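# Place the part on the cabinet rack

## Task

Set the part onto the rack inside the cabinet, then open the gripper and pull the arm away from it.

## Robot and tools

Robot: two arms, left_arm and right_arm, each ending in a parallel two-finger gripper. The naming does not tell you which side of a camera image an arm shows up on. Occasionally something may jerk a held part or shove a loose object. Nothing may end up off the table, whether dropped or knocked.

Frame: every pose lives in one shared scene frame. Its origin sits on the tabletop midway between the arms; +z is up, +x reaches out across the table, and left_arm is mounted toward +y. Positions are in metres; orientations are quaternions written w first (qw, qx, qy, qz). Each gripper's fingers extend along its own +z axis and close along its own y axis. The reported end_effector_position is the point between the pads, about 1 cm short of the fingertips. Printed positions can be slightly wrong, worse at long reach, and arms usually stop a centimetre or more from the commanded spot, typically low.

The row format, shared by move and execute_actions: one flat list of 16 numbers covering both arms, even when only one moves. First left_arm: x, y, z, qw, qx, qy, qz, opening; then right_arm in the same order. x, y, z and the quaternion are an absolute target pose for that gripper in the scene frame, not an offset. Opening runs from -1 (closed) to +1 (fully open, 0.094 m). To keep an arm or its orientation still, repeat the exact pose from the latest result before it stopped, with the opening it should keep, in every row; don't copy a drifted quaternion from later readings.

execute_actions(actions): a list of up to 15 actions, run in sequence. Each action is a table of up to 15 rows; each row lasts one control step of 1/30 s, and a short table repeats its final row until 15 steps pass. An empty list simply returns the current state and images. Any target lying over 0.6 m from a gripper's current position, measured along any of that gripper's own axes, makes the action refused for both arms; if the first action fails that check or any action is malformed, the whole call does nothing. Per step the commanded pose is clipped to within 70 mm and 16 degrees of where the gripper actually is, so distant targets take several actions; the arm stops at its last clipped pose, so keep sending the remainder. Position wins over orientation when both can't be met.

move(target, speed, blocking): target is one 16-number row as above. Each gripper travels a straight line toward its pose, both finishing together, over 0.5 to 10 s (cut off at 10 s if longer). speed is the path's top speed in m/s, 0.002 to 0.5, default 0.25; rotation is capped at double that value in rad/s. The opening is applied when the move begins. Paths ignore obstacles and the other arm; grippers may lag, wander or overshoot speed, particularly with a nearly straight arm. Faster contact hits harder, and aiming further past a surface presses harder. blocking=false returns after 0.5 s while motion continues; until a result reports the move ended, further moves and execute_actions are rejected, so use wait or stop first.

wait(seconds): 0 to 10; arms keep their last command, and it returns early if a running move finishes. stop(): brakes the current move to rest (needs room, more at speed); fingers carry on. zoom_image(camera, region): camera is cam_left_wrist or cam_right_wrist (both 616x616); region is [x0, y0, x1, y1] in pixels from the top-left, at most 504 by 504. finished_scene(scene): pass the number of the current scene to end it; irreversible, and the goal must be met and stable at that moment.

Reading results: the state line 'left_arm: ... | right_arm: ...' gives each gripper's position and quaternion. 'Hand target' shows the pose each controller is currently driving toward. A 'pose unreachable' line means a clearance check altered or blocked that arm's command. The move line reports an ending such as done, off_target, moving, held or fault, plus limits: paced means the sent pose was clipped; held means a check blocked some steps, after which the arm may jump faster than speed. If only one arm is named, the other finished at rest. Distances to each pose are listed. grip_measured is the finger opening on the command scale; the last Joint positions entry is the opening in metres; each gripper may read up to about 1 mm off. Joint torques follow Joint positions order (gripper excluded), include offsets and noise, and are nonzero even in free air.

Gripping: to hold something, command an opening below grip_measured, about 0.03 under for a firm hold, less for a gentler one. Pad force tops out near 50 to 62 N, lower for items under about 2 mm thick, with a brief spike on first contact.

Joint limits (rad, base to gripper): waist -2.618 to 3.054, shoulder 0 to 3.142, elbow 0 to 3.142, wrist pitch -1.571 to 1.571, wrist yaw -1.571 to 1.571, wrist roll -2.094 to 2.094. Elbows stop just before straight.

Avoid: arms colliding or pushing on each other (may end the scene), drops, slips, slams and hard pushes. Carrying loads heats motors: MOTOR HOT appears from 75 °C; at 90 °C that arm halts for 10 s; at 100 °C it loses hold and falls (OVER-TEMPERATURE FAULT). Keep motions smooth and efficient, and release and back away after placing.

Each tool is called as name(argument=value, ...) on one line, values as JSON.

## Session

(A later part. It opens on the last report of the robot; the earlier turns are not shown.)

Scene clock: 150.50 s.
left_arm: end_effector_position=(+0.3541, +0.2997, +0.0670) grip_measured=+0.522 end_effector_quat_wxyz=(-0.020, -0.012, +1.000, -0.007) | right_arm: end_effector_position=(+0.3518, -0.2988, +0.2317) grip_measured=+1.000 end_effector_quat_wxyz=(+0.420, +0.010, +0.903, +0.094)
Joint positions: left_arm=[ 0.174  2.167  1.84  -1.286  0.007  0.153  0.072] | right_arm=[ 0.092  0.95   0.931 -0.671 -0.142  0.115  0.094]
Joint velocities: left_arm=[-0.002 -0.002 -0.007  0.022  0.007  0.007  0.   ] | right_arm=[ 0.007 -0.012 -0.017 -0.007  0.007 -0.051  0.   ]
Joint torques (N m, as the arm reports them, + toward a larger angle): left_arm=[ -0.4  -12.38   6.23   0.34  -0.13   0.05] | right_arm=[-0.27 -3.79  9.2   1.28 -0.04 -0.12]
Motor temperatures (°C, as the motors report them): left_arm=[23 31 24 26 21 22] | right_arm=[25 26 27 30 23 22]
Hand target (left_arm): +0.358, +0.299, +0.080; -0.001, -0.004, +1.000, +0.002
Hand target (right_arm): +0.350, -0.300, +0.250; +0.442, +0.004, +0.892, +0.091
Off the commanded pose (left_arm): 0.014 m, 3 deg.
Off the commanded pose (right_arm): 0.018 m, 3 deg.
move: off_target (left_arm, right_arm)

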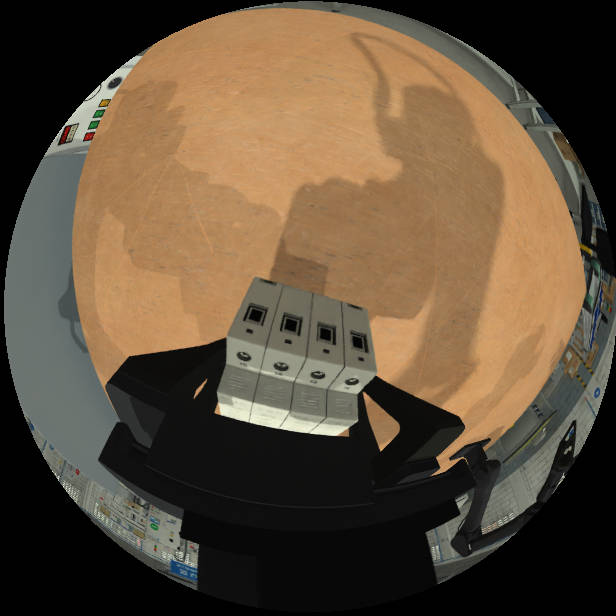

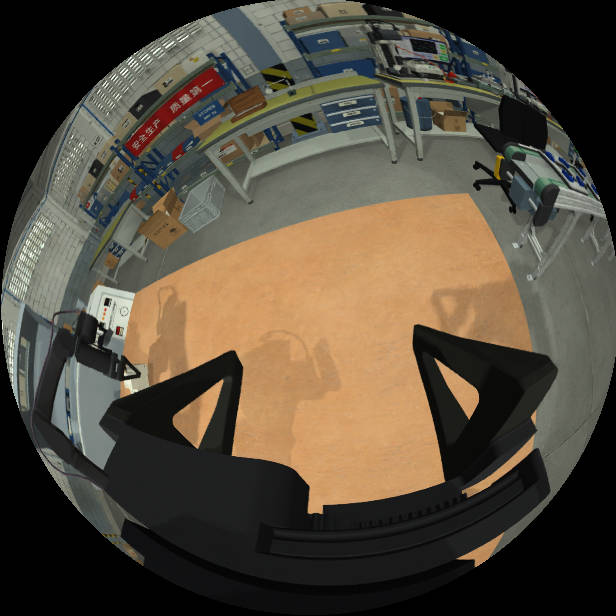

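move(target=[0.36,0.30,0.045,0,0,1,0,0.4,0.35,-0.3,0.25,0.442,0.004,0.893,0.091,1], speed=0.02)

Scene clock: 158.90 s.
left_arm: end_effector_position=(+0.3581, +0.2995, +0.0467) grip_measured=+0.520 end_effector_quat_wxyz=(-0.011, -0.006, +1.000, -0.003) | right_arm: end_effector_position=(+0.3518, -0.2988, +0.2317) grip_measured=+1.000 end_effector_quat_wxyz=(+0.420, +0.010, +0.903, +0.094)
Joint positions: left_arm=[ 0.17   2.174  1.771 -1.19   0.003  0.162  0.071] | right_arm=[ 0.092  0.95   0.931 -0.671 -0.142  0.115  0.094]
Joint velocities: left_arm=[-0.007 -0.007 -0.002  0.037  0.007  0.007 -0.   ] | right_arm=[-0.032  0.012  0.012 -0.007  0.037 -0.066  0.   ]
Joint torques (N m, as the arm reports them, + toward a larger angle): left_arm=[  0.04 -11.04   3.85   0.75  -0.04   0.1 ] | right_arm=[-0.23 -3.82  9.15  1.3  -0.03 -0.14]
Motor temperatures (°C, as the motors report them): left_arm=[23 32 24 26 21 22] | right_arm=[25 26 27 30 23 22]
Hand target (left_arm): +0.360, +0.300, +0.045; -0.001, +0.000, +1.000, -0.000
Hand target (right_arm): +0.350, -0.300, +0.250; +0.442, +0.004, +0.892, +0.091
Off the commanded pose (left_arm): 0.003 m, 1 deg.
Off the commanded pose (right_arm): 0.018 m, 3 deg.
move: off_target (right_arm)

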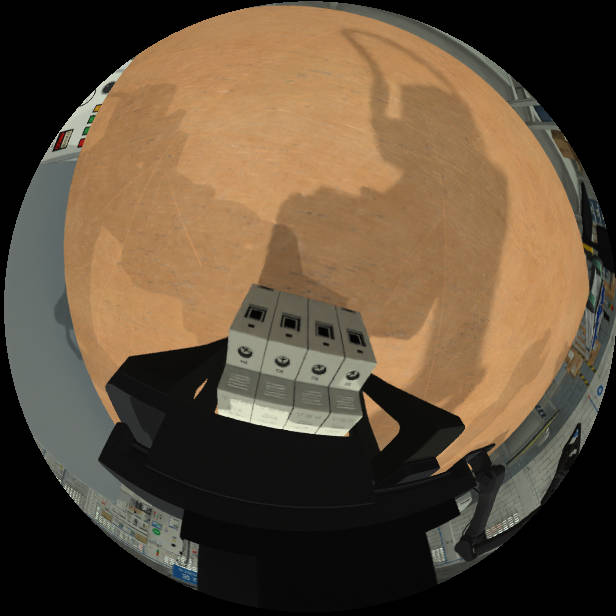

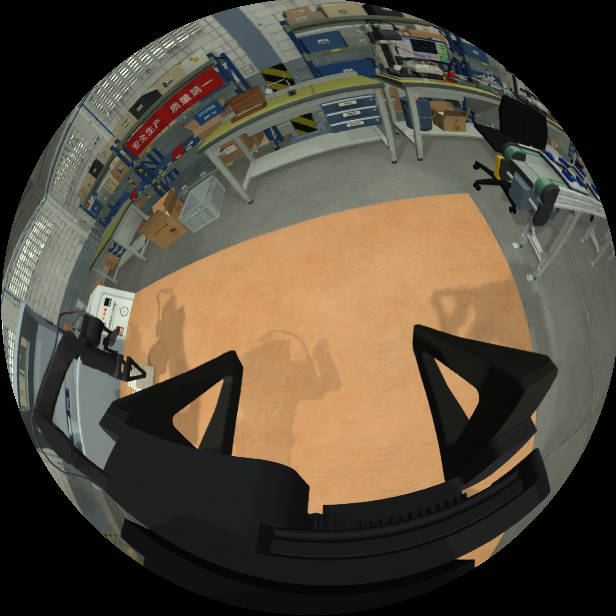

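move(target=[0.36,0.30,0.039,0,0,1,0,0.4,0.35,-0.3,0.25,0.442,0.004,0.893,0.091,1], speed=0.02)

move(target=[0.36,0.30,0.042,0,0,1,0,1,0.35,-0.3,0.25,0.442,0.004,0.893,0.091,1], speed=0.02)

move(target=[0.33,0.30,0.10,0.383,0,0.924,0,1,0.35,-0.3,0.25,0.442,0.004,0.893,0.091,1], speed=0.1)

Scene clock: 165.73 s.
left_arm: end_effector_position=(+0.3593, +0.3000, +0.0429) grip_measured=+0.520 end_effector_quat_wxyz=(-0.007, -0.005, +1.000, -0.002) | right_arm: end_effector_position=(+0.3518, -0.2988, +0.2317) grip_measured=+1.000 end_effector_quat_wxyz=(+0.420, +0.010, +0.903, +0.094)
Joint positions: left_arm=[ 0.17   2.174  1.756 -1.167  0.002  0.163  0.071] | right_arm=[ 0.092  0.95   0.931 -0.671 -0.142  0.115  0.094]
Joint velocities: left_arm=[-0.012 -0.002 -0.017 -0.022 -0.007 -0.051 -0.001] | right_arm=[ 0.007  0.027 -0.002 -0.066  0.022 -0.051  0.   ]
Joint torques (N m, as the arm reports them, + toward a larger angle): left_arm=[  0.03 -10.66   3.78   0.76  -0.02   0.08] | right_arm=[-0.26 -3.89  9.23  1.33 -0.01 -0.13]
Motor temperatures (°C, as the motors report them): left_arm=[23 32 24 25 21 22] | right_arm=[25 26 27 31 23 22]
Hand target (left_arm): +0.360, +0.300, +0.039; -0.000, -0.000, +1.000, -0.000
Hand target (right_arm): +0.350, -0.300, +0.250; +0.442, +0.004, +0.892, +0.091
Off the commanded pose (left_arm): 0.004 m, 1 deg.
Off the commanded pose (right_arm): 0.018 m, 3 deg.
move: off_target (right_arm)

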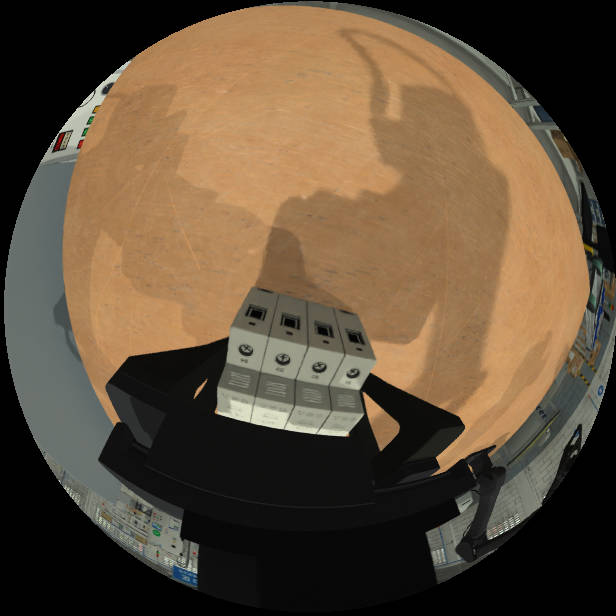

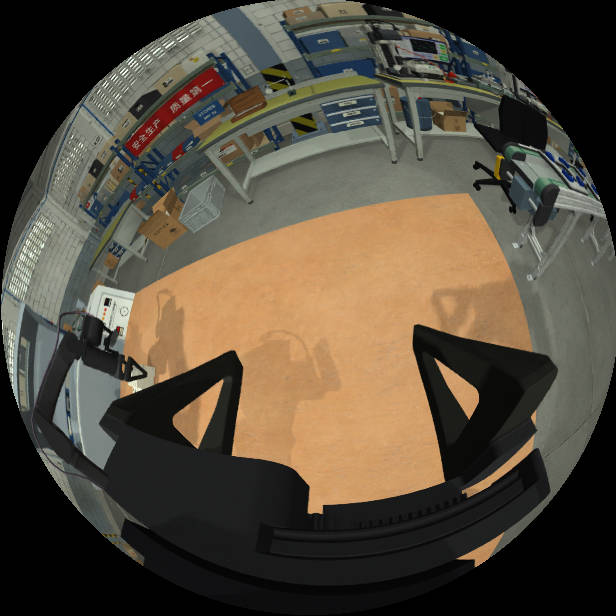

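Scene clock: 167.20 s.
left_arm: end_effector_position=(+0.3600, +0.3002, +0.0405) grip_measured=+1.000 end_effector_quat_wxyz=(-0.008, -0.003, +1.000, -0.002) | right_arm: end_effector_position=(+0.3518, -0.2988, +0.2317) grip_measured=+1.000 end_effector_quat_wxyz=(+0.420, +0.010, +0.903, +0.094)
Joint positions: left_arm=[ 0.17   2.18   1.756 -1.162  0.002  0.166  0.094] | right_arm=[ 0.092  0.95   0.931 -0.671 -0.142  0.115  0.094]
Joint velocities: left_arm=[ 0.002  0.002 -0.017  0.051  0.007 -0.051  0.   ] | right_arm=[ 0.002 -0.002 -0.022  0.007  0.022 -0.022  0.   ]
Joint torques (N m, as the arm reports them, + toward a larger angle): left_arm=[  0.01 -11.36   4.37   0.57  -0.02   0.06] | right_arm=[-0.03 -3.68  9.22  1.29 -0.02 -0.15]
Motor temperatures (°C, as the motors report them): left_arm=[23 32 24 25 21 22] | right_arm=[25 26 27 31 23 22]
Hand target (left_arm): +0.360, +0.300, +0.042; -0.000, +0.000, +1.000, -0.000
Hand target (right_arm): +0.350, -0.300, +0.250; +0.442, +0.004, +0.892, +0.091
Off the commanded pose (left_arm): 0.002 m, 1 deg.
Off the commanded pose (right_arm): 0.018 m, 3 deg.
move: off_target (right_arm)

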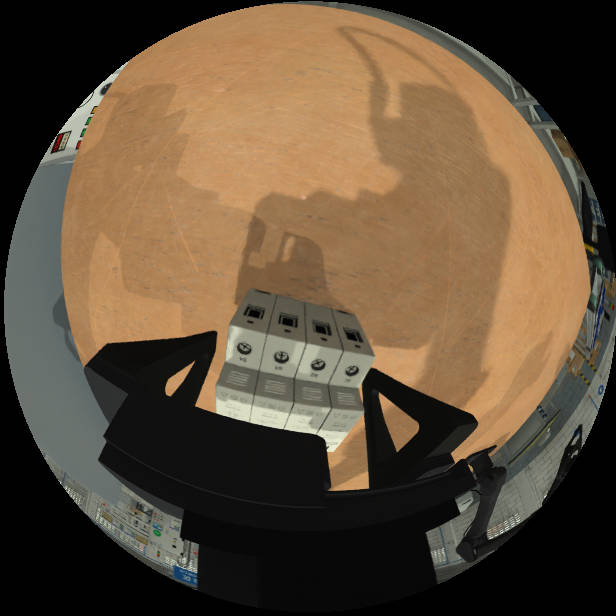

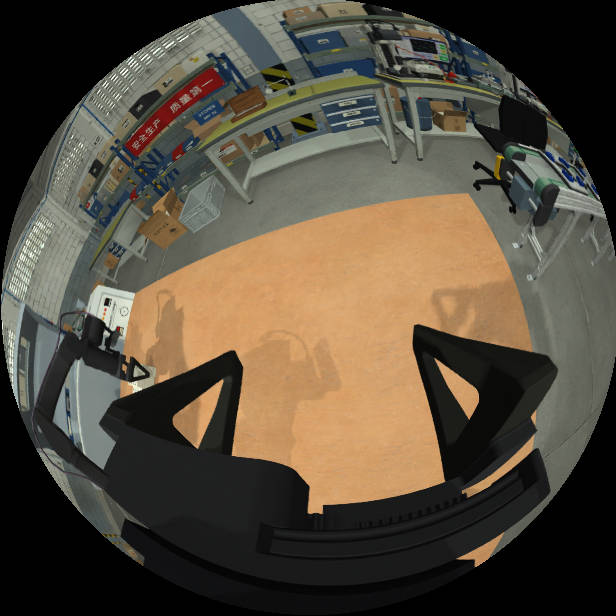

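Scene clock: 171.77 s.
left_arm: end_effector_position=(+0.3280, +0.2981, +0.0911) grip_measured=+1.000 end_effector_quat_wxyz=(+0.363, +0.001, +0.932, -0.005) | right_arm: end_effector_position=(+0.3518, -0.2988, +0.2317) grip_measured=+1.000 end_effector_quat_wxyz=(+0.420, +0.010, +0.903, +0.094)
Joint positions: left_arm=[ 0.267  1.459  0.786 -0.175  0.191  0.201  0.094] | right_arm=[ 0.092  0.95   0.931 -0.671 -0.142  0.115  0.094]
Joint velocities: left_arm=[-0.002 -0.007 -0.007 -0.051 -0.081  0.007  0.   ] | right_arm=[ 0.022  0.002 -0.007  0.095 -0.037 -0.022  0.   ]
Joint torques (N m, as the arm reports them, + toward a larger angle): left_arm=[ 0.7  -7.04  5.83  2.03  0.21  0.  ] | right_arm=[-0.26 -3.83  9.16  1.29 -0.05 -0.14]
Motor temperatures (°C, as the motors report them): left_arm=[23 31 23 26 21 22] | right_arm=[25 26 27 31 23 22]
Hand target (left_arm): +0.330, +0.300, +0.100; +0.383, +0.002, +0.924, -0.004
Hand target (right_arm): +0.350, -0.300, +0.250; +0.442, +0.004, +0.892, +0.091
Off the commanded pose (left_arm): 0.009 m, 3 deg.
Off the commanded pose (right_arm): 0.018 m, 3 deg.
move: off_target (left_arm, right_arm)

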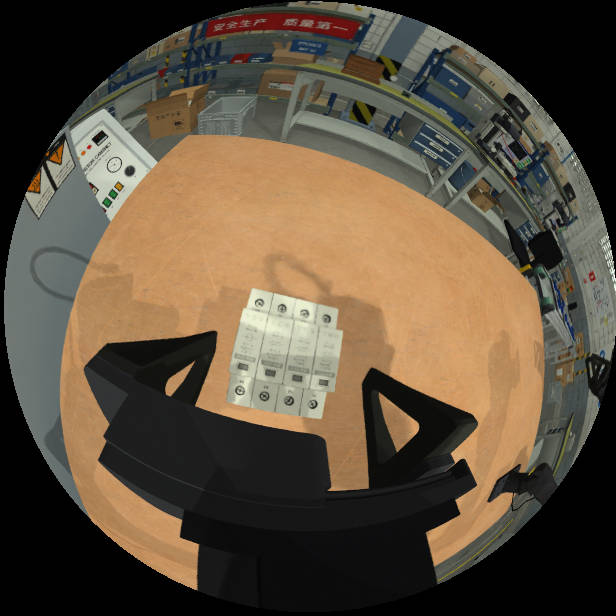

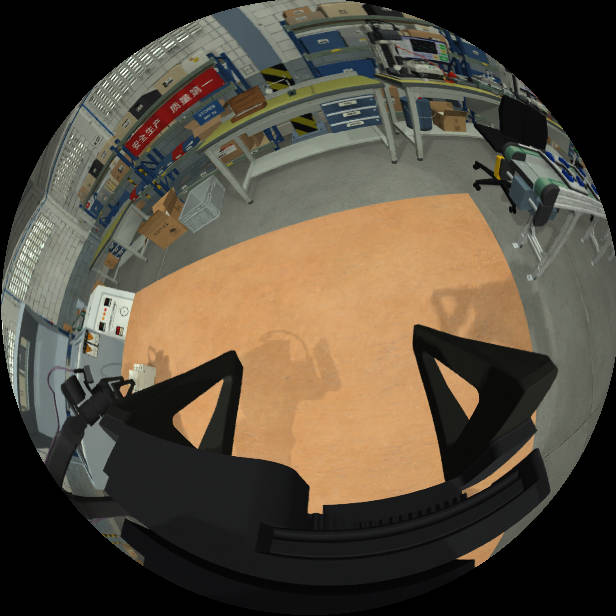

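move(target=[0.335,0.30,0.042,0.383,0,0.924,0,1,0.35,-0.3,0.25,0.442,0.004,0.893,0.091,1], speed=0.05)

Scene clock: 182.57 s.
left_arm: end_effector_position=(+0.3334, +0.2995, +0.0415) grip_measured=+1.000 end_effector_quat_wxyz=(+0.375, +0.002, +0.927, -0.002) | right_arm: end_effector_position=(+0.3518, -0.2988, +0.2317) grip_measured=+1.000 end_effector_quat_wxyz=(+0.420, +0.010, +0.903, +0.094)
Joint positions: left_arm=[0.267 1.595 0.66  0.114 0.192 0.198 0.094] | right_arm=[ 0.092  0.95   0.931 -0.671 -0.142  0.115  0.094]
Joint velocities: left_arm=[-0.012  0.002 -0.007 -0.007 -0.007 -0.022  0.   ] | right_arm=[ 0.002 -0.002  0.012 -0.022 -0.007 -0.022  0.   ]
Joint torques (N m, as the arm reports them, + toward a larger angle): left_arm=[ 0.05 -5.6   5.12  2.08  0.06 -0.07] | right_arm=[-0.22 -3.83  9.2   1.3   0.   -0.12]
Motor temperatures (°C, as the motors report them): left_arm=[23 30 24 27 21 22] | right_arm=[25 26 27 31 23 22]
Hand target (left_arm): +0.335, +0.300, +0.042; +0.383, +0.000, +0.924, -0.000
Hand target (right_arm): +0.350, -0.300, +0.250; +0.442, +0.004, +0.892, +0.091
Off the commanded pose (left_arm): 0.002 m, 1 deg.
Off the commanded pose (right_arm): 0.018 m, 3 deg.
move: off_target (right_arm)

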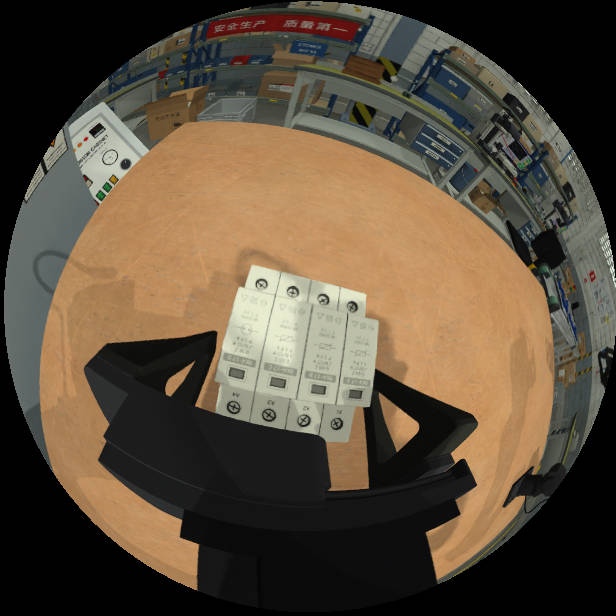

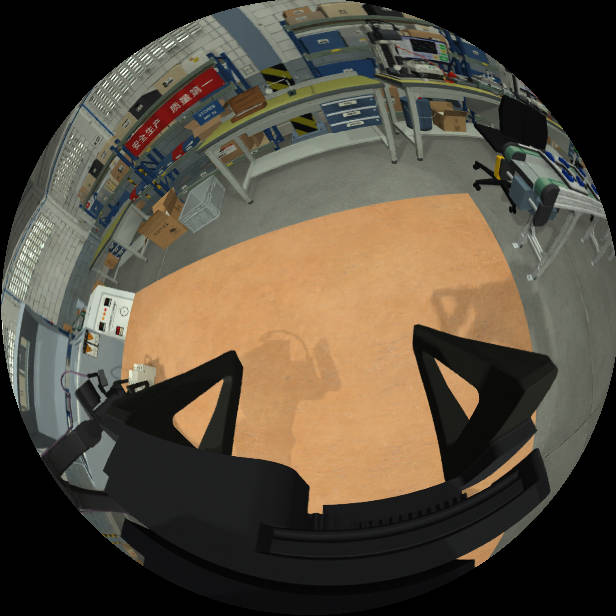

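move(target=[0.347,0.30,0.04,0.383,0,0.924,0,1,0.35,-0.3,0.25,0.442,0.004,0.893,0.091,1], speed=0.03)

move(target=[0.347,0.30,0.04,0.383,0,0.924,0,0.35,0.35,-0.3,0.25,0.442,0.004,0.893,0.091,1])

move(target=[0.33,0.40,0.42,0.383,0,0.924,0,0.35,0.35,-0.3,0.25,0.442,0.004,0.893,0.091,1], speed=0.15)

Scene clock: 188.40 s.
left_arm: end_effector_position=(+0.3313, +0.2992, +0.0267) grip_measured=+1.000 end_effector_quat_wxyz=(+0.359, -0.004, +0.933, -0.007) | right_arm: end_effector_position=(+0.3518, -0.2988, +0.2317) grip_measured=+1.000 end_effector_quat_wxyz=(+0.420, +0.010, +0.903, +0.094)
Joint positions: left_arm=[0.267 1.64  0.66  0.123 0.19  0.19  0.094] | right_arm=[ 0.092  0.95   0.931 -0.671 -0.142  0.115  0.094]
Joint velocities: left_arm=[-0.002 -0.012 -0.002 -0.022  0.081 -0.051  0.   ] | right_arm=[ 0.002 -0.017 -0.012 -0.037  0.051 -0.022  0.   ]
Joint torques (N m, as the arm reports them, + toward a larger angle): left_arm=[-0.7  -5.76  8.02  2.02 -0.02 -0.07] | right_arm=[-0.04 -3.89  9.29  1.3  -0.05 -0.16]
Motor temperatures (°C, as the motors report them): left_arm=[23 29 24 27 21 22] | right_arm=[25 26 27 31 23 22]
Hand target (left_arm): +0.346, +0.300, +0.041; +0.383, +0.000, +0.924, -0.000
Hand target (right_arm): +0.350, -0.300, +0.250; +0.442, +0.004, +0.892, +0.091
Off the commanded pose (left_arm): 0.021 m, 3 deg.
Off the commanded pose (right_arm): 0.018 m, 3 deg.
move: off_target (left_arm, right_arm)

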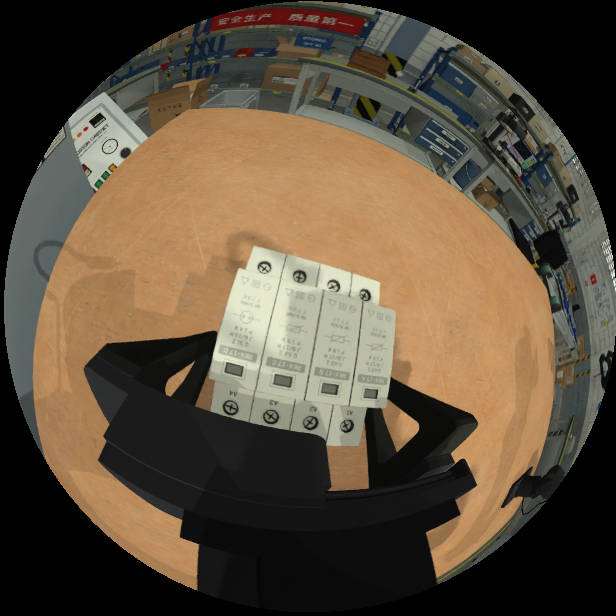

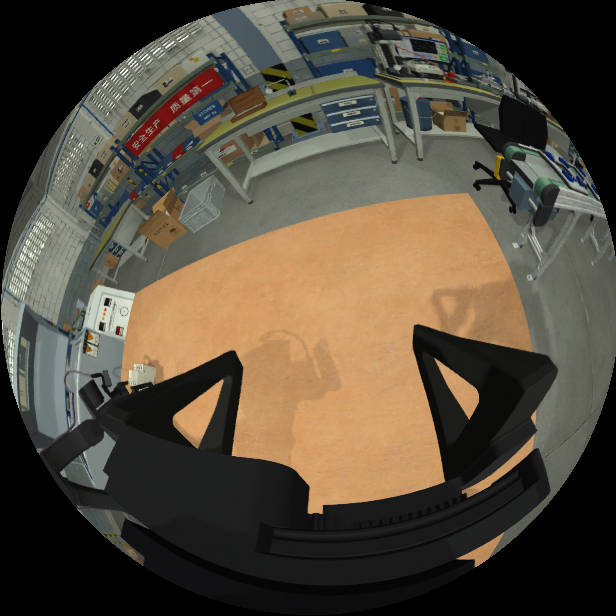

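Scene clock: 189.10 s.
left_arm: end_effector_position=(+0.3311, +0.2996, +0.0265) grip_measured=+0.518 end_effector_quat_wxyz=(+0.359, -0.004, +0.933, -0.006) | right_arm: end_effector_position=(+0.3518, -0.2988, +0.2317) grip_measured=+1.000 end_effector_quat_wxyz=(+0.420, +0.010, +0.903, +0.094)
Joint positions: left_arm=[0.267 1.64  0.66  0.122 0.188 0.191 0.071] | right_arm=[ 0.092  0.95   0.931 -0.671 -0.142  0.115  0.094]
Joint velocities: left_arm=[-0.007  0.002  0.017  0.007 -0.007 -0.051  0.   ] | right_arm=[-0.012 -0.002  0.002 -0.007  0.007  0.095  0.   ]
Joint torques (N m, as the arm reports them, + toward a larger angle): left_arm=[-0.68 -5.66  8.03  2.06  0.02 -0.08] | right_arm=[-0.18 -3.98  9.15  1.29 -0.05 -0.17]
Motor temperatures (°C, as the motors report them): left_arm=[23 29 24 27 21 22] | right_arm=[25 26 27 31 23 22]
Hand target (left_arm): +0.346, +0.300, +0.040; +0.383, +0.000, +0.924, -0.000
Hand target (right_arm): +0.350, -0.300, +0.250; +0.442, +0.004, +0.892, +0.091
Off the commanded pose (left_arm): 0.021 m, 3 deg.
Off the commanded pose (right_arm): 0.018 m, 3 deg.
move: off_target (left_arm, right_arm)

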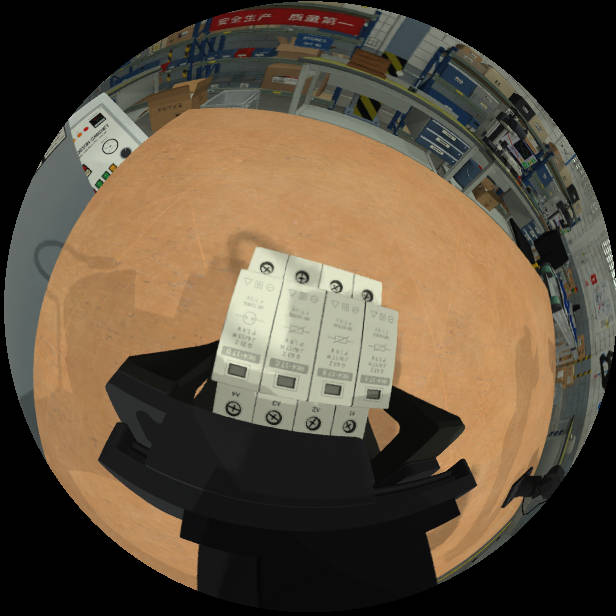

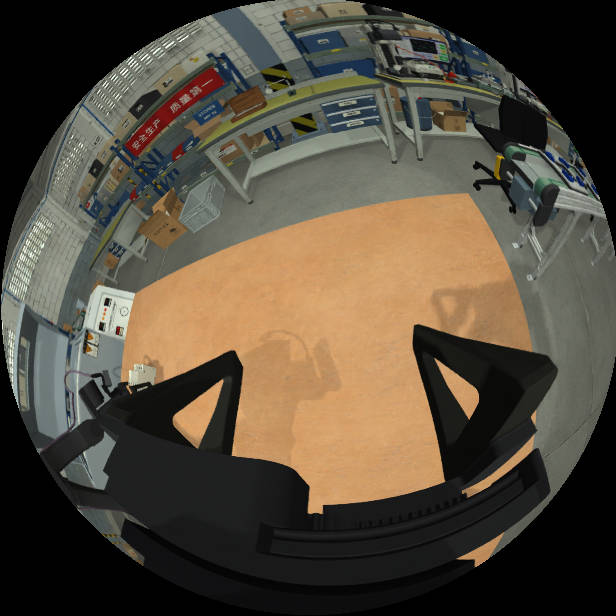

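Scene clock: 192.53 s.
left_arm: end_effector_position=(+0.3385, +0.4098, +0.3919) grip_measured=+0.518 end_effector_quat_wxyz=(+0.389, -0.017, +0.921, +0.015) | right_arm: end_effector_position=(+0.3518, -0.2988, +0.2317) grip_measured=+1.000 end_effector_quat_wxyz=(+0.420, +0.010, +0.903, +0.094)
Joint positions: left_arm=[ 0.586  1.964  2.682 -1.564  0.373  0.41   0.071] | right_arm=[ 0.092  0.95   0.931 -0.671 -0.142  0.115  0.094]
Joint velocities: left_arm=[-0.002  0.002  0.012  0.007 -0.007 -0.081 -0.   ] | right_arm=[-0.007 -0.007 -0.012 -0.007 -0.022 -0.007  0.   ]
Joint torques (N m, as the arm reports them, + toward a larger angle): left_arm=[ 0.54 -9.21  8.76  1.64  0.55 -0.04] | right_arm=[-0.29 -3.81  9.14  1.35 -0.04 -0.16]
Motor temperatures (°C, as the motors report them): left_arm=[23 29 24 28 21 22] | right_arm=[25 26 27 31 23 22]
Hand target (left_arm): +0.331, +0.401, +0.419; +0.424, -0.006, +0.905, +0.018
Hand target (right_arm): +0.350, -0.300, +0.250; +0.442, +0.004, +0.892, +0.091
Off the commanded pose (left_arm): 0.031 m, 3 deg.
Off the commanded pose (right_arm): 0.018 m, 3 deg.
joint sent to its limit (left arm) — the command would take joint 4 (wrist pitch) past its lower limit, so that joint was sent only as far as its limit.
move: off_target (left_arm, right_arm)

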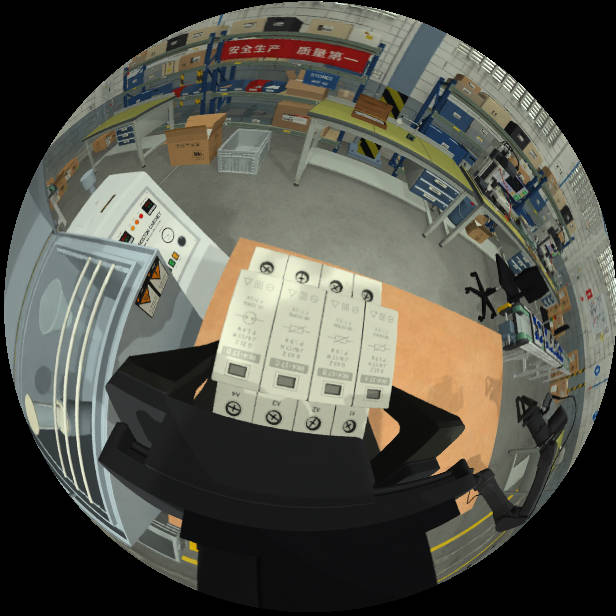

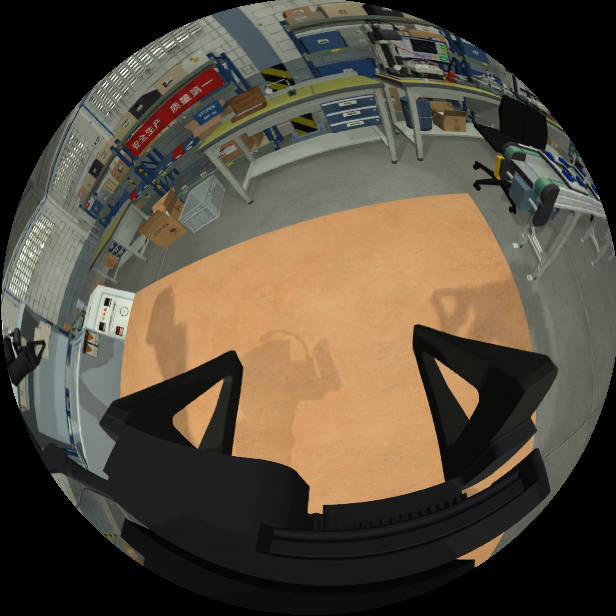

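move(target=[0.15,0.52,0.43,0.262,-0.657,0.657,0.262,0.35,0.35,-0.3,0.25,0.442,0.004,0.893,0.091,1], speed=0.12)

Scene clock: 206.97 s.
left_arm: end_effector_position=(+0.1706, +0.5221, +0.4088) grip_measured=+0.517 end_effector_quat_wxyz=(-0.321, +0.619, -0.671, -0.250) | right_arm: end_effector_position=(+0.3518, -0.2988, +0.2317) grip_measured=+1.000 end_effector_quat_wxyz=(+0.420, +0.010, +0.903, +0.094)
Joint positions: left_arm=[ 0.684  1.725  2.416 -1.564 -0.512 -0.613  0.071] | right_arm=[ 0.092  0.95   0.931 -0.671 -0.142  0.115  0.094]
Joint velocities: left_arm=[-0.002 -0.007  0.012  0.007  0.007 -0.022 -0.   ] | right_arm=[ 0.012 -0.012  0.002  0.007 -0.037  0.095  0.   ]
Joint torques (N m, as the arm reports them, + toward a larger angle): left_arm=[ 0.65 -8.72  5.41  1.58 -0.76 -0.05] | right_arm=[-0.16 -3.71  9.19  1.26 -0.05 -0.14]
Motor temperatures (°C, as the motors report them): left_arm=[23 30 24 28 21 22] | right_arm=[25 26 27 31 23 22]
Hand target (left_arm): +0.150, +0.520, +0.428; -0.339, +0.627, -0.646, -0.273
Hand target (right_arm): +0.350, -0.300, +0.250; +0.442, +0.004, +0.892, +0.091
Off the commanded pose (left_arm): 0.030 m, 8 deg.
Off the commanded pose (right_arm): 0.018 m, 3 deg.
joint sent to its limit (left arm) — the command would take joint 4 (wrist pitch) past its lower limit, so that joint was sent only as far as its limit.
move: off_target (left_arm, right_arm)

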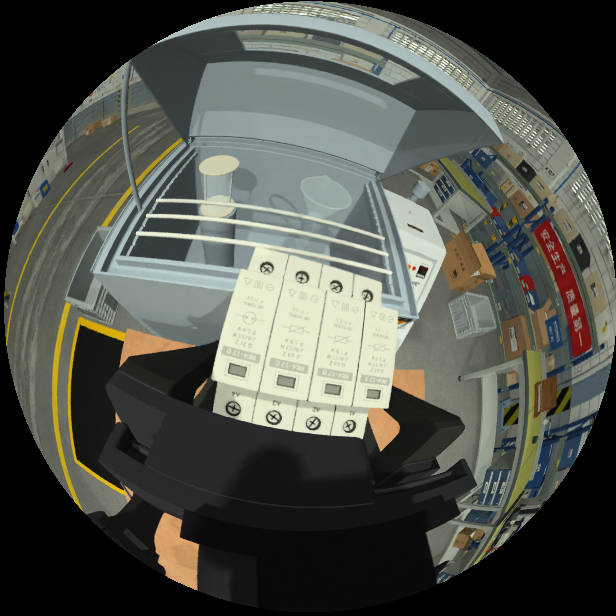

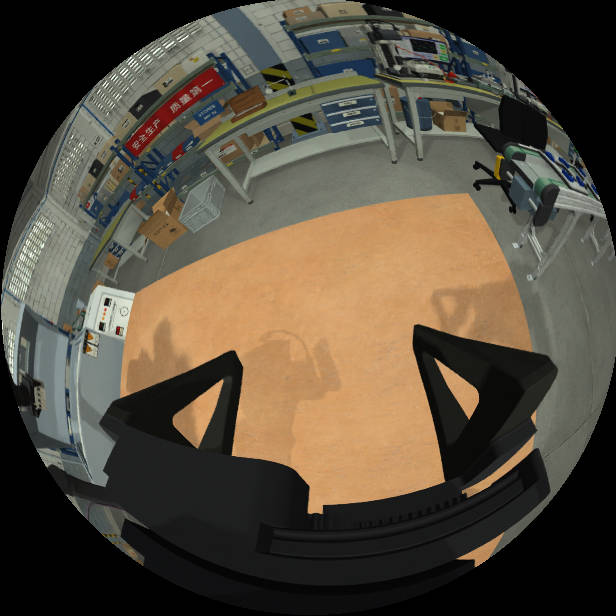

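move(target=[0.15,0.64,0.42,0.262,-0.657,0.657,0.262,0.35,0.35,-0.3,0.25,0.442,0.004,0.893,0.091,1], speed=0.08)

Scene clock: 214.80 s.
left_arm: end_effector_position=(+0.1542, +0.6366, +0.3797) grip_measured=+0.517 end_effector_quat_wxyz=(-0.286, +0.629, -0.670, -0.271) | right_arm: end_effector_position=(+0.3518, -0.2988, +0.2317) grip_measured=+1.000 end_effector_quat_wxyz=(+0.420, +0.010, +0.903, +0.094)
Joint positions: left_arm=[ 0.955  2.086  2.807 -1.563 -0.391 -0.399  0.071] | right_arm=[ 0.092  0.95   0.931 -0.671 -0.142  0.115  0.094]
Joint velocities: left_arm=[ 0.007 -0.012 -0.007 -0.051  0.037  0.037 -0.   ] | right_arm=[-0.007  0.002  0.007  0.066  0.037  0.022  0.   ]
Joint torques (N m, as the arm reports them, + toward a larger angle): left_arm=[  0.46 -10.36   9.05   2.31  -0.38   0.05] | right_arm=[-0.36 -3.72  9.27  1.29 -0.03 -0.14]
Motor temperatures (°C, as the motors report them): left_arm=[23 30 24 28 21 22] | right_arm=[25 26 27 31 23 22]
Hand target (left_arm): +0.147, +0.637, +0.418; -0.341, +0.624, -0.639, -0.294
Hand target (right_arm): +0.350, -0.300, +0.250; +0.442, +0.004, +0.892, +0.091
Off the commanded pose (left_arm): 0.041 m, 5 deg.
Off the commanded pose (right_arm): 0.018 m, 3 deg.
elbow stopped short (left arm): the move would have taken joint 3 (elbow) straighter than the controller allows; a more bent joint 3 avoids this.
move: off_target (left_arm, right_arm)

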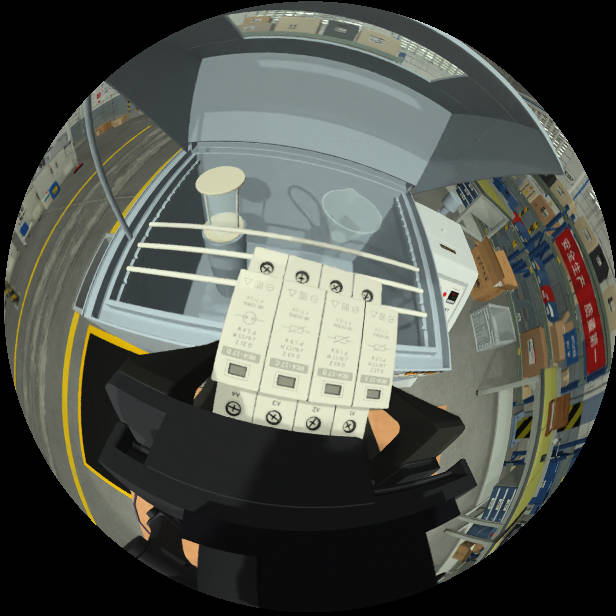

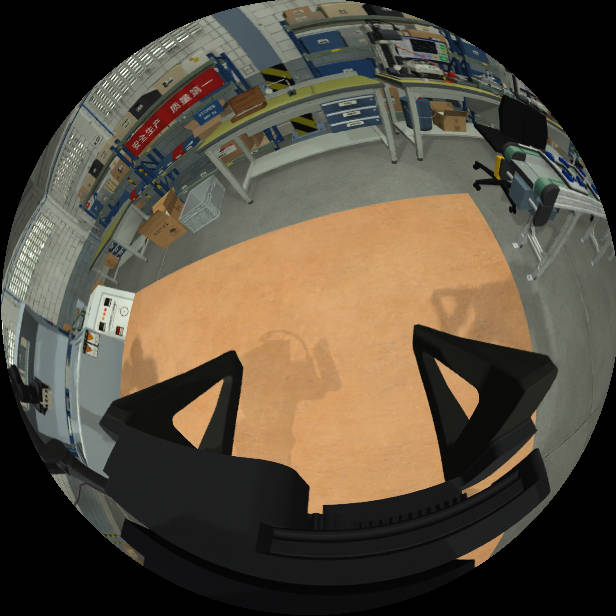

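move(target=[0.08,0.70,0.36,0.262,-0.657,0.657,0.262,0.35,0.3,0.05,0.33,0.5,-0.5,0.5,0.5,1], speed=0.1)

Scene clock: 254.13 s.
left_arm: end_effector_position=(+0.0841, +0.6944, +0.3208) grip_measured=+0.517 end_effector_quat_wxyz=(-0.217, +0.662, -0.678, -0.233) | right_arm: end_effector_position=(+0.3007, +0.0444, +0.3125) grip_measured=+1.000 end_effector_quat_wxyz=(-0.480, +0.496, -0.528, -0.496)
Joint positions: left_arm=[ 1.204  2.202  2.807 -1.564 -0.23  -0.266  0.071] | right_arm=[ 0.739  1.504  1.041  0.387 -0.88  -0.011  0.094]
Joint velocities: left_arm=[ 0.007 -0.007 -0.002 -0.022 -0.022 -0.051 -0.001] | right_arm=[ 0.007 -0.002 -0.007 -0.11  -0.022 -0.037  0.   ]
Joint torques (N m, as the arm reports them, + toward a larger angle): left_arm=[  0.65 -11.68   9.47   2.04  -0.23   0.05] | right_arm=[ 0.63 -6.18 10.12  1.49 -0.12 -0.13]
Motor temperatures (°C, as the motors report them): left_arm=[23 32 25 30 21 22] | right_arm=[25 26 28 33 23 22]
Hand target (left_arm): +0.078, +0.697, +0.359; -0.267, +0.655, -0.655, -0.265
Hand target (right_arm): +0.298, +0.049, +0.329; +0.496, -0.505, +0.503, +0.496
Off the commanded pose (left_arm): 0.040 m, 7 deg.
Off the commanded pose (right_arm): 0.018 m, 4 deg.
elbow stopped short (left arm): the move would have taken joint 3 (elbow) straighter than the controller allows; a more bent joint 3 avoids this.
move: off_target (left_arm, right_arm)

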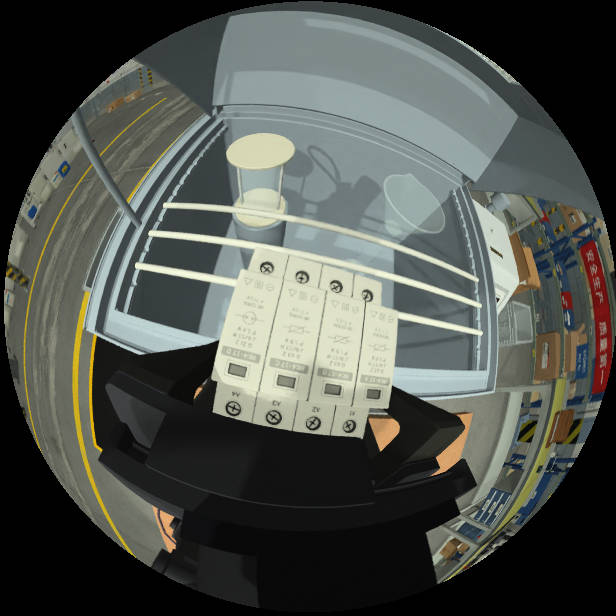

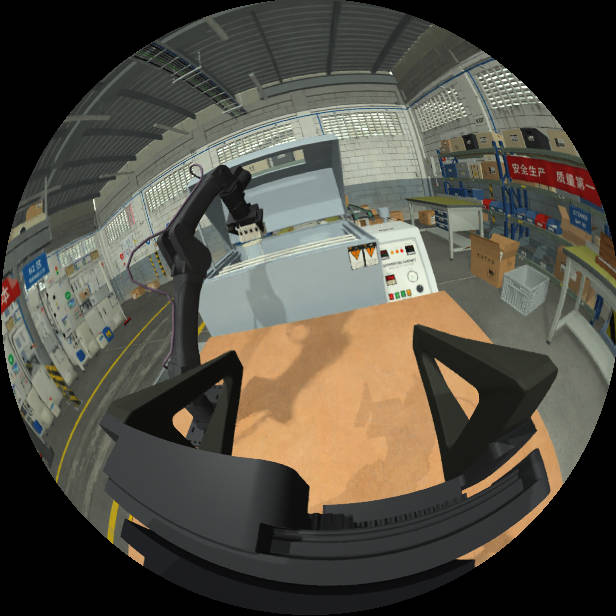

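zoom_image(camera="cam_right_wrist", region=[130,130,450,370])

Region (130, 130, 450, 370) of cam_right_wrist's 616x616 image, scaled by 1.575, with more detail than that image has; it fills the top 378 rows of this view, and the rest is white.

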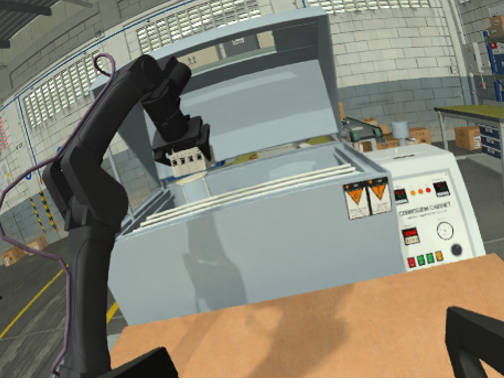

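move(target=[0.06,0.74,0.31,0.262,-0.657,0.657,0.262,0.35,0.3,0.05,0.33,0.5,-0.5,0.5,0.5,1], speed=0.04)

zoom_image(camera="cam_right_wrist", region=[130,130,450,370])

Scene clock: 264.93 s.
left_arm: end_effector_position=(+0.0617, +0.7275, +0.2656) grip_measured=+0.517 end_effector_quat_wxyz=(-0.202, +0.668, -0.681, -0.221) | right_arm: end_effector_position=(+0.3009, +0.0447, +0.3204) grip_measured=+1.000 end_effector_quat_wxyz=(+0.495, -0.497, +0.513, +0.495)
Joint positions: left_arm=[ 1.286  2.115  2.398 -1.27  -0.179 -0.207  0.071] | right_arm=[ 0.739  1.504  1.041  0.43  -0.881 -0.009  0.094]
Joint velocities: left_arm=[ 0.007  0.007  0.007 -0.007  0.051 -0.022  0.001] | right_arm=[-0.012  0.002  0.017 -0.022 -0.037 -0.007  0.   ]
Joint torques (N m, as the arm reports them, + toward a larger angle): left_arm=[  0.57 -14.26   6.81   2.55  -0.17   0.05] | right_arm=[ 0.51 -5.55  9.47  1.5  -0.08  0.04]
Motor temperatures (°C, as the motors report them): left_arm=[23 33 25 30 21 22] | right_arm=[25 27 28 33 23 22]
Hand target (left_arm): +0.059, +0.736, +0.310; -0.261, +0.657, -0.657, -0.261
Hand target (right_arm): +0.300, +0.050, +0.330; +0.500, -0.500, +0.500, +0.500
Off the commanded pose (left_arm): 0.046 m, 9 deg.
Off the commanded pose (right_arm): 0.011 m, 2 deg.
move: off_target (left_arm, right_arm)

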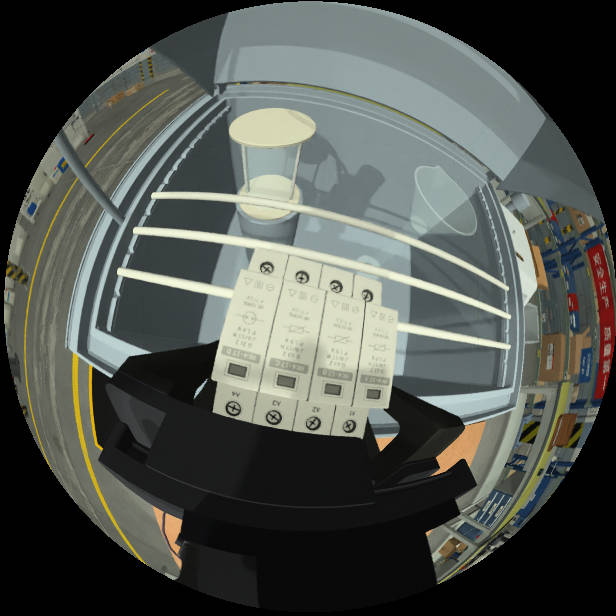

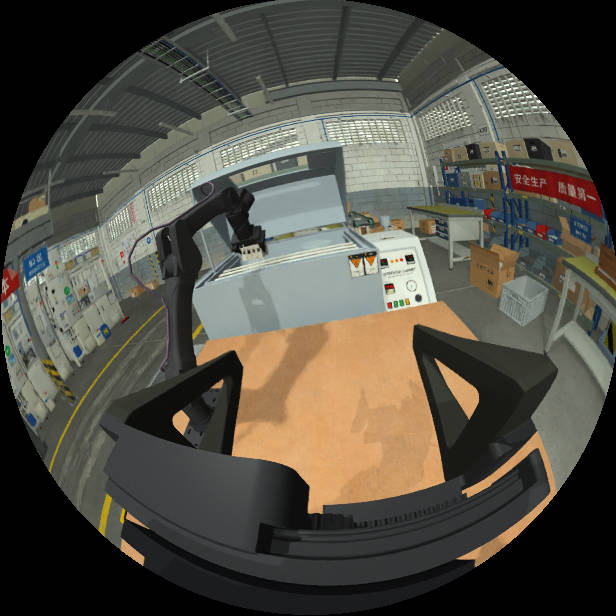

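Region (130, 130, 450, 370) of cam_right_wrist's 616x616 image, scaled by 1.575, with more detail than that image has; it fills the top 378 rows of this view, and the rest is white.

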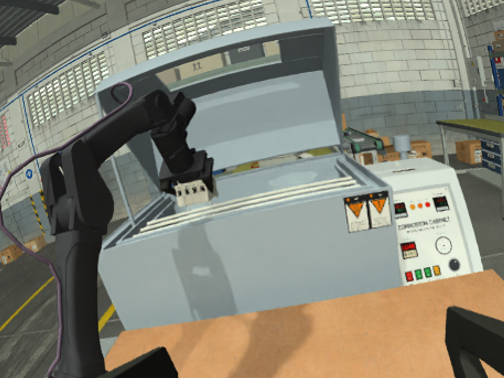

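move(target=[0.05,0.78,0.32,0.262,-0.657,0.657,0.262,0.35,0.3,0.05,0.33,0.5,-0.5,0.5,0.5,1], speed=0.03)

zoom_image(camera="cam_right_wrist", region=[130,130,450,370])

Scene clock: 273.83 s.
left_arm: end_effector_position=(+0.0512, +0.7602, +0.2630) grip_measured=+0.517 end_effector_quat_wxyz=(-0.207, +0.665, -0.682, -0.223) | right_arm: end_effector_position=(+0.3009, +0.0447, +0.3205) grip_measured=+1.000 end_effector_quat_wxyz=(+0.495, -0.497, +0.513, +0.495)
Joint positions: left_arm=[ 1.331  2.354  2.802 -1.416 -0.15  -0.164  0.071] | right_arm=[ 0.739  1.504  1.041  0.43  -0.881 -0.009  0.094]
Joint velocities: left_arm=[-0.012  0.017 -0.022  0.022 -0.037 -0.007 -0.001] | right_arm=[-0.002 -0.017 -0.007 -0.007 -0.081 -0.007  0.   ]
Joint torques (N m, as the arm reports them, + toward a larger angle): left_arm=[  0.68 -14.02  10.43   2.61  -0.12   0.06] | right_arm=[ 0.56 -5.6   9.53  1.49 -0.14  0.  ]
Motor temperatures (°C, as the motors report them): left_arm=[23 35 25 31 21 22] | right_arm=[25 27 28 33 23 22]
Hand target (left_arm): +0.048, +0.772, +0.320; -0.280, +0.649, -0.652, -0.275
Hand target (right_arm): +0.300, +0.050, +0.330; +0.500, -0.500, +0.500, +0.500
Off the commanded pose (left_arm): 0.060 m, 8 deg.
Off the commanded pose (right_arm): 0.011 m, 2 deg.
elbow stopped short (left arm): the move would have taken joint 3 (elbow) straighter than the controller allows; a more bent joint 3 avoids this.
move: off_target (left_arm, right_arm)

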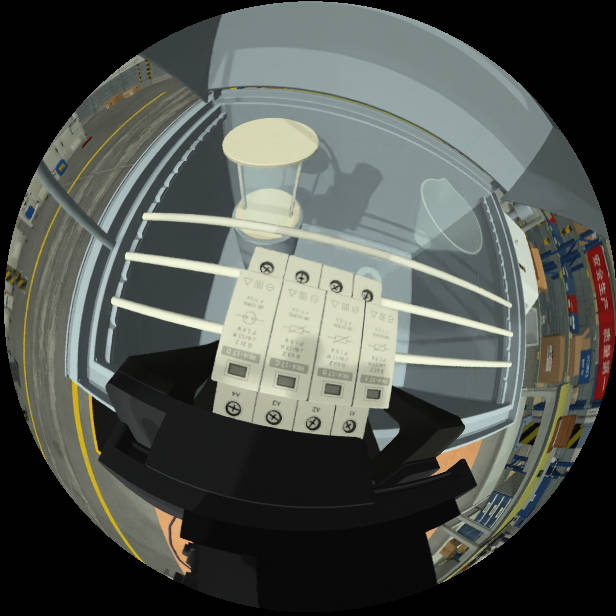

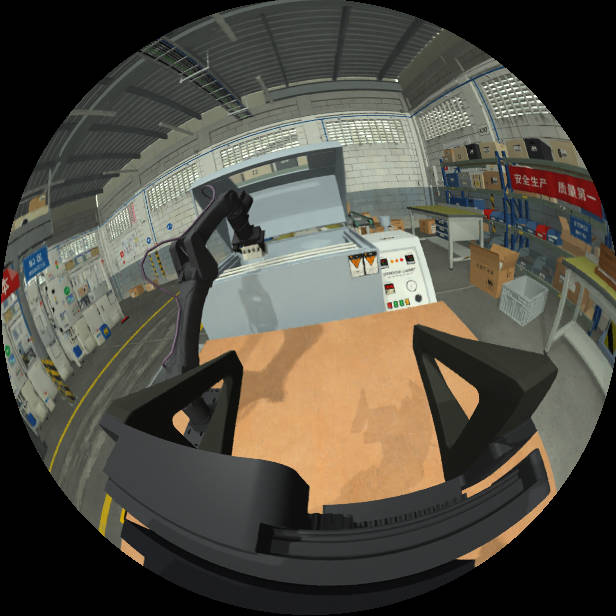

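Region (130, 130, 450, 370) of cam_right_wrist's 616x616 image, scaled by 1.575, with more detail than that image has; it fills the top 378 rows of this view, and the rest is white.

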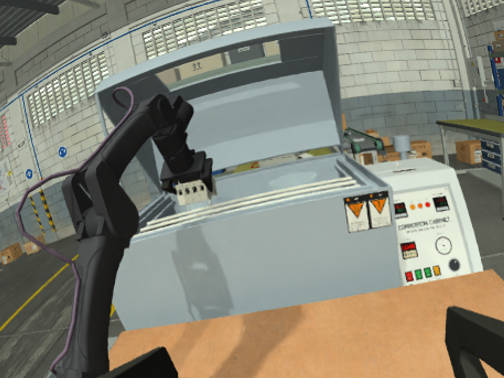

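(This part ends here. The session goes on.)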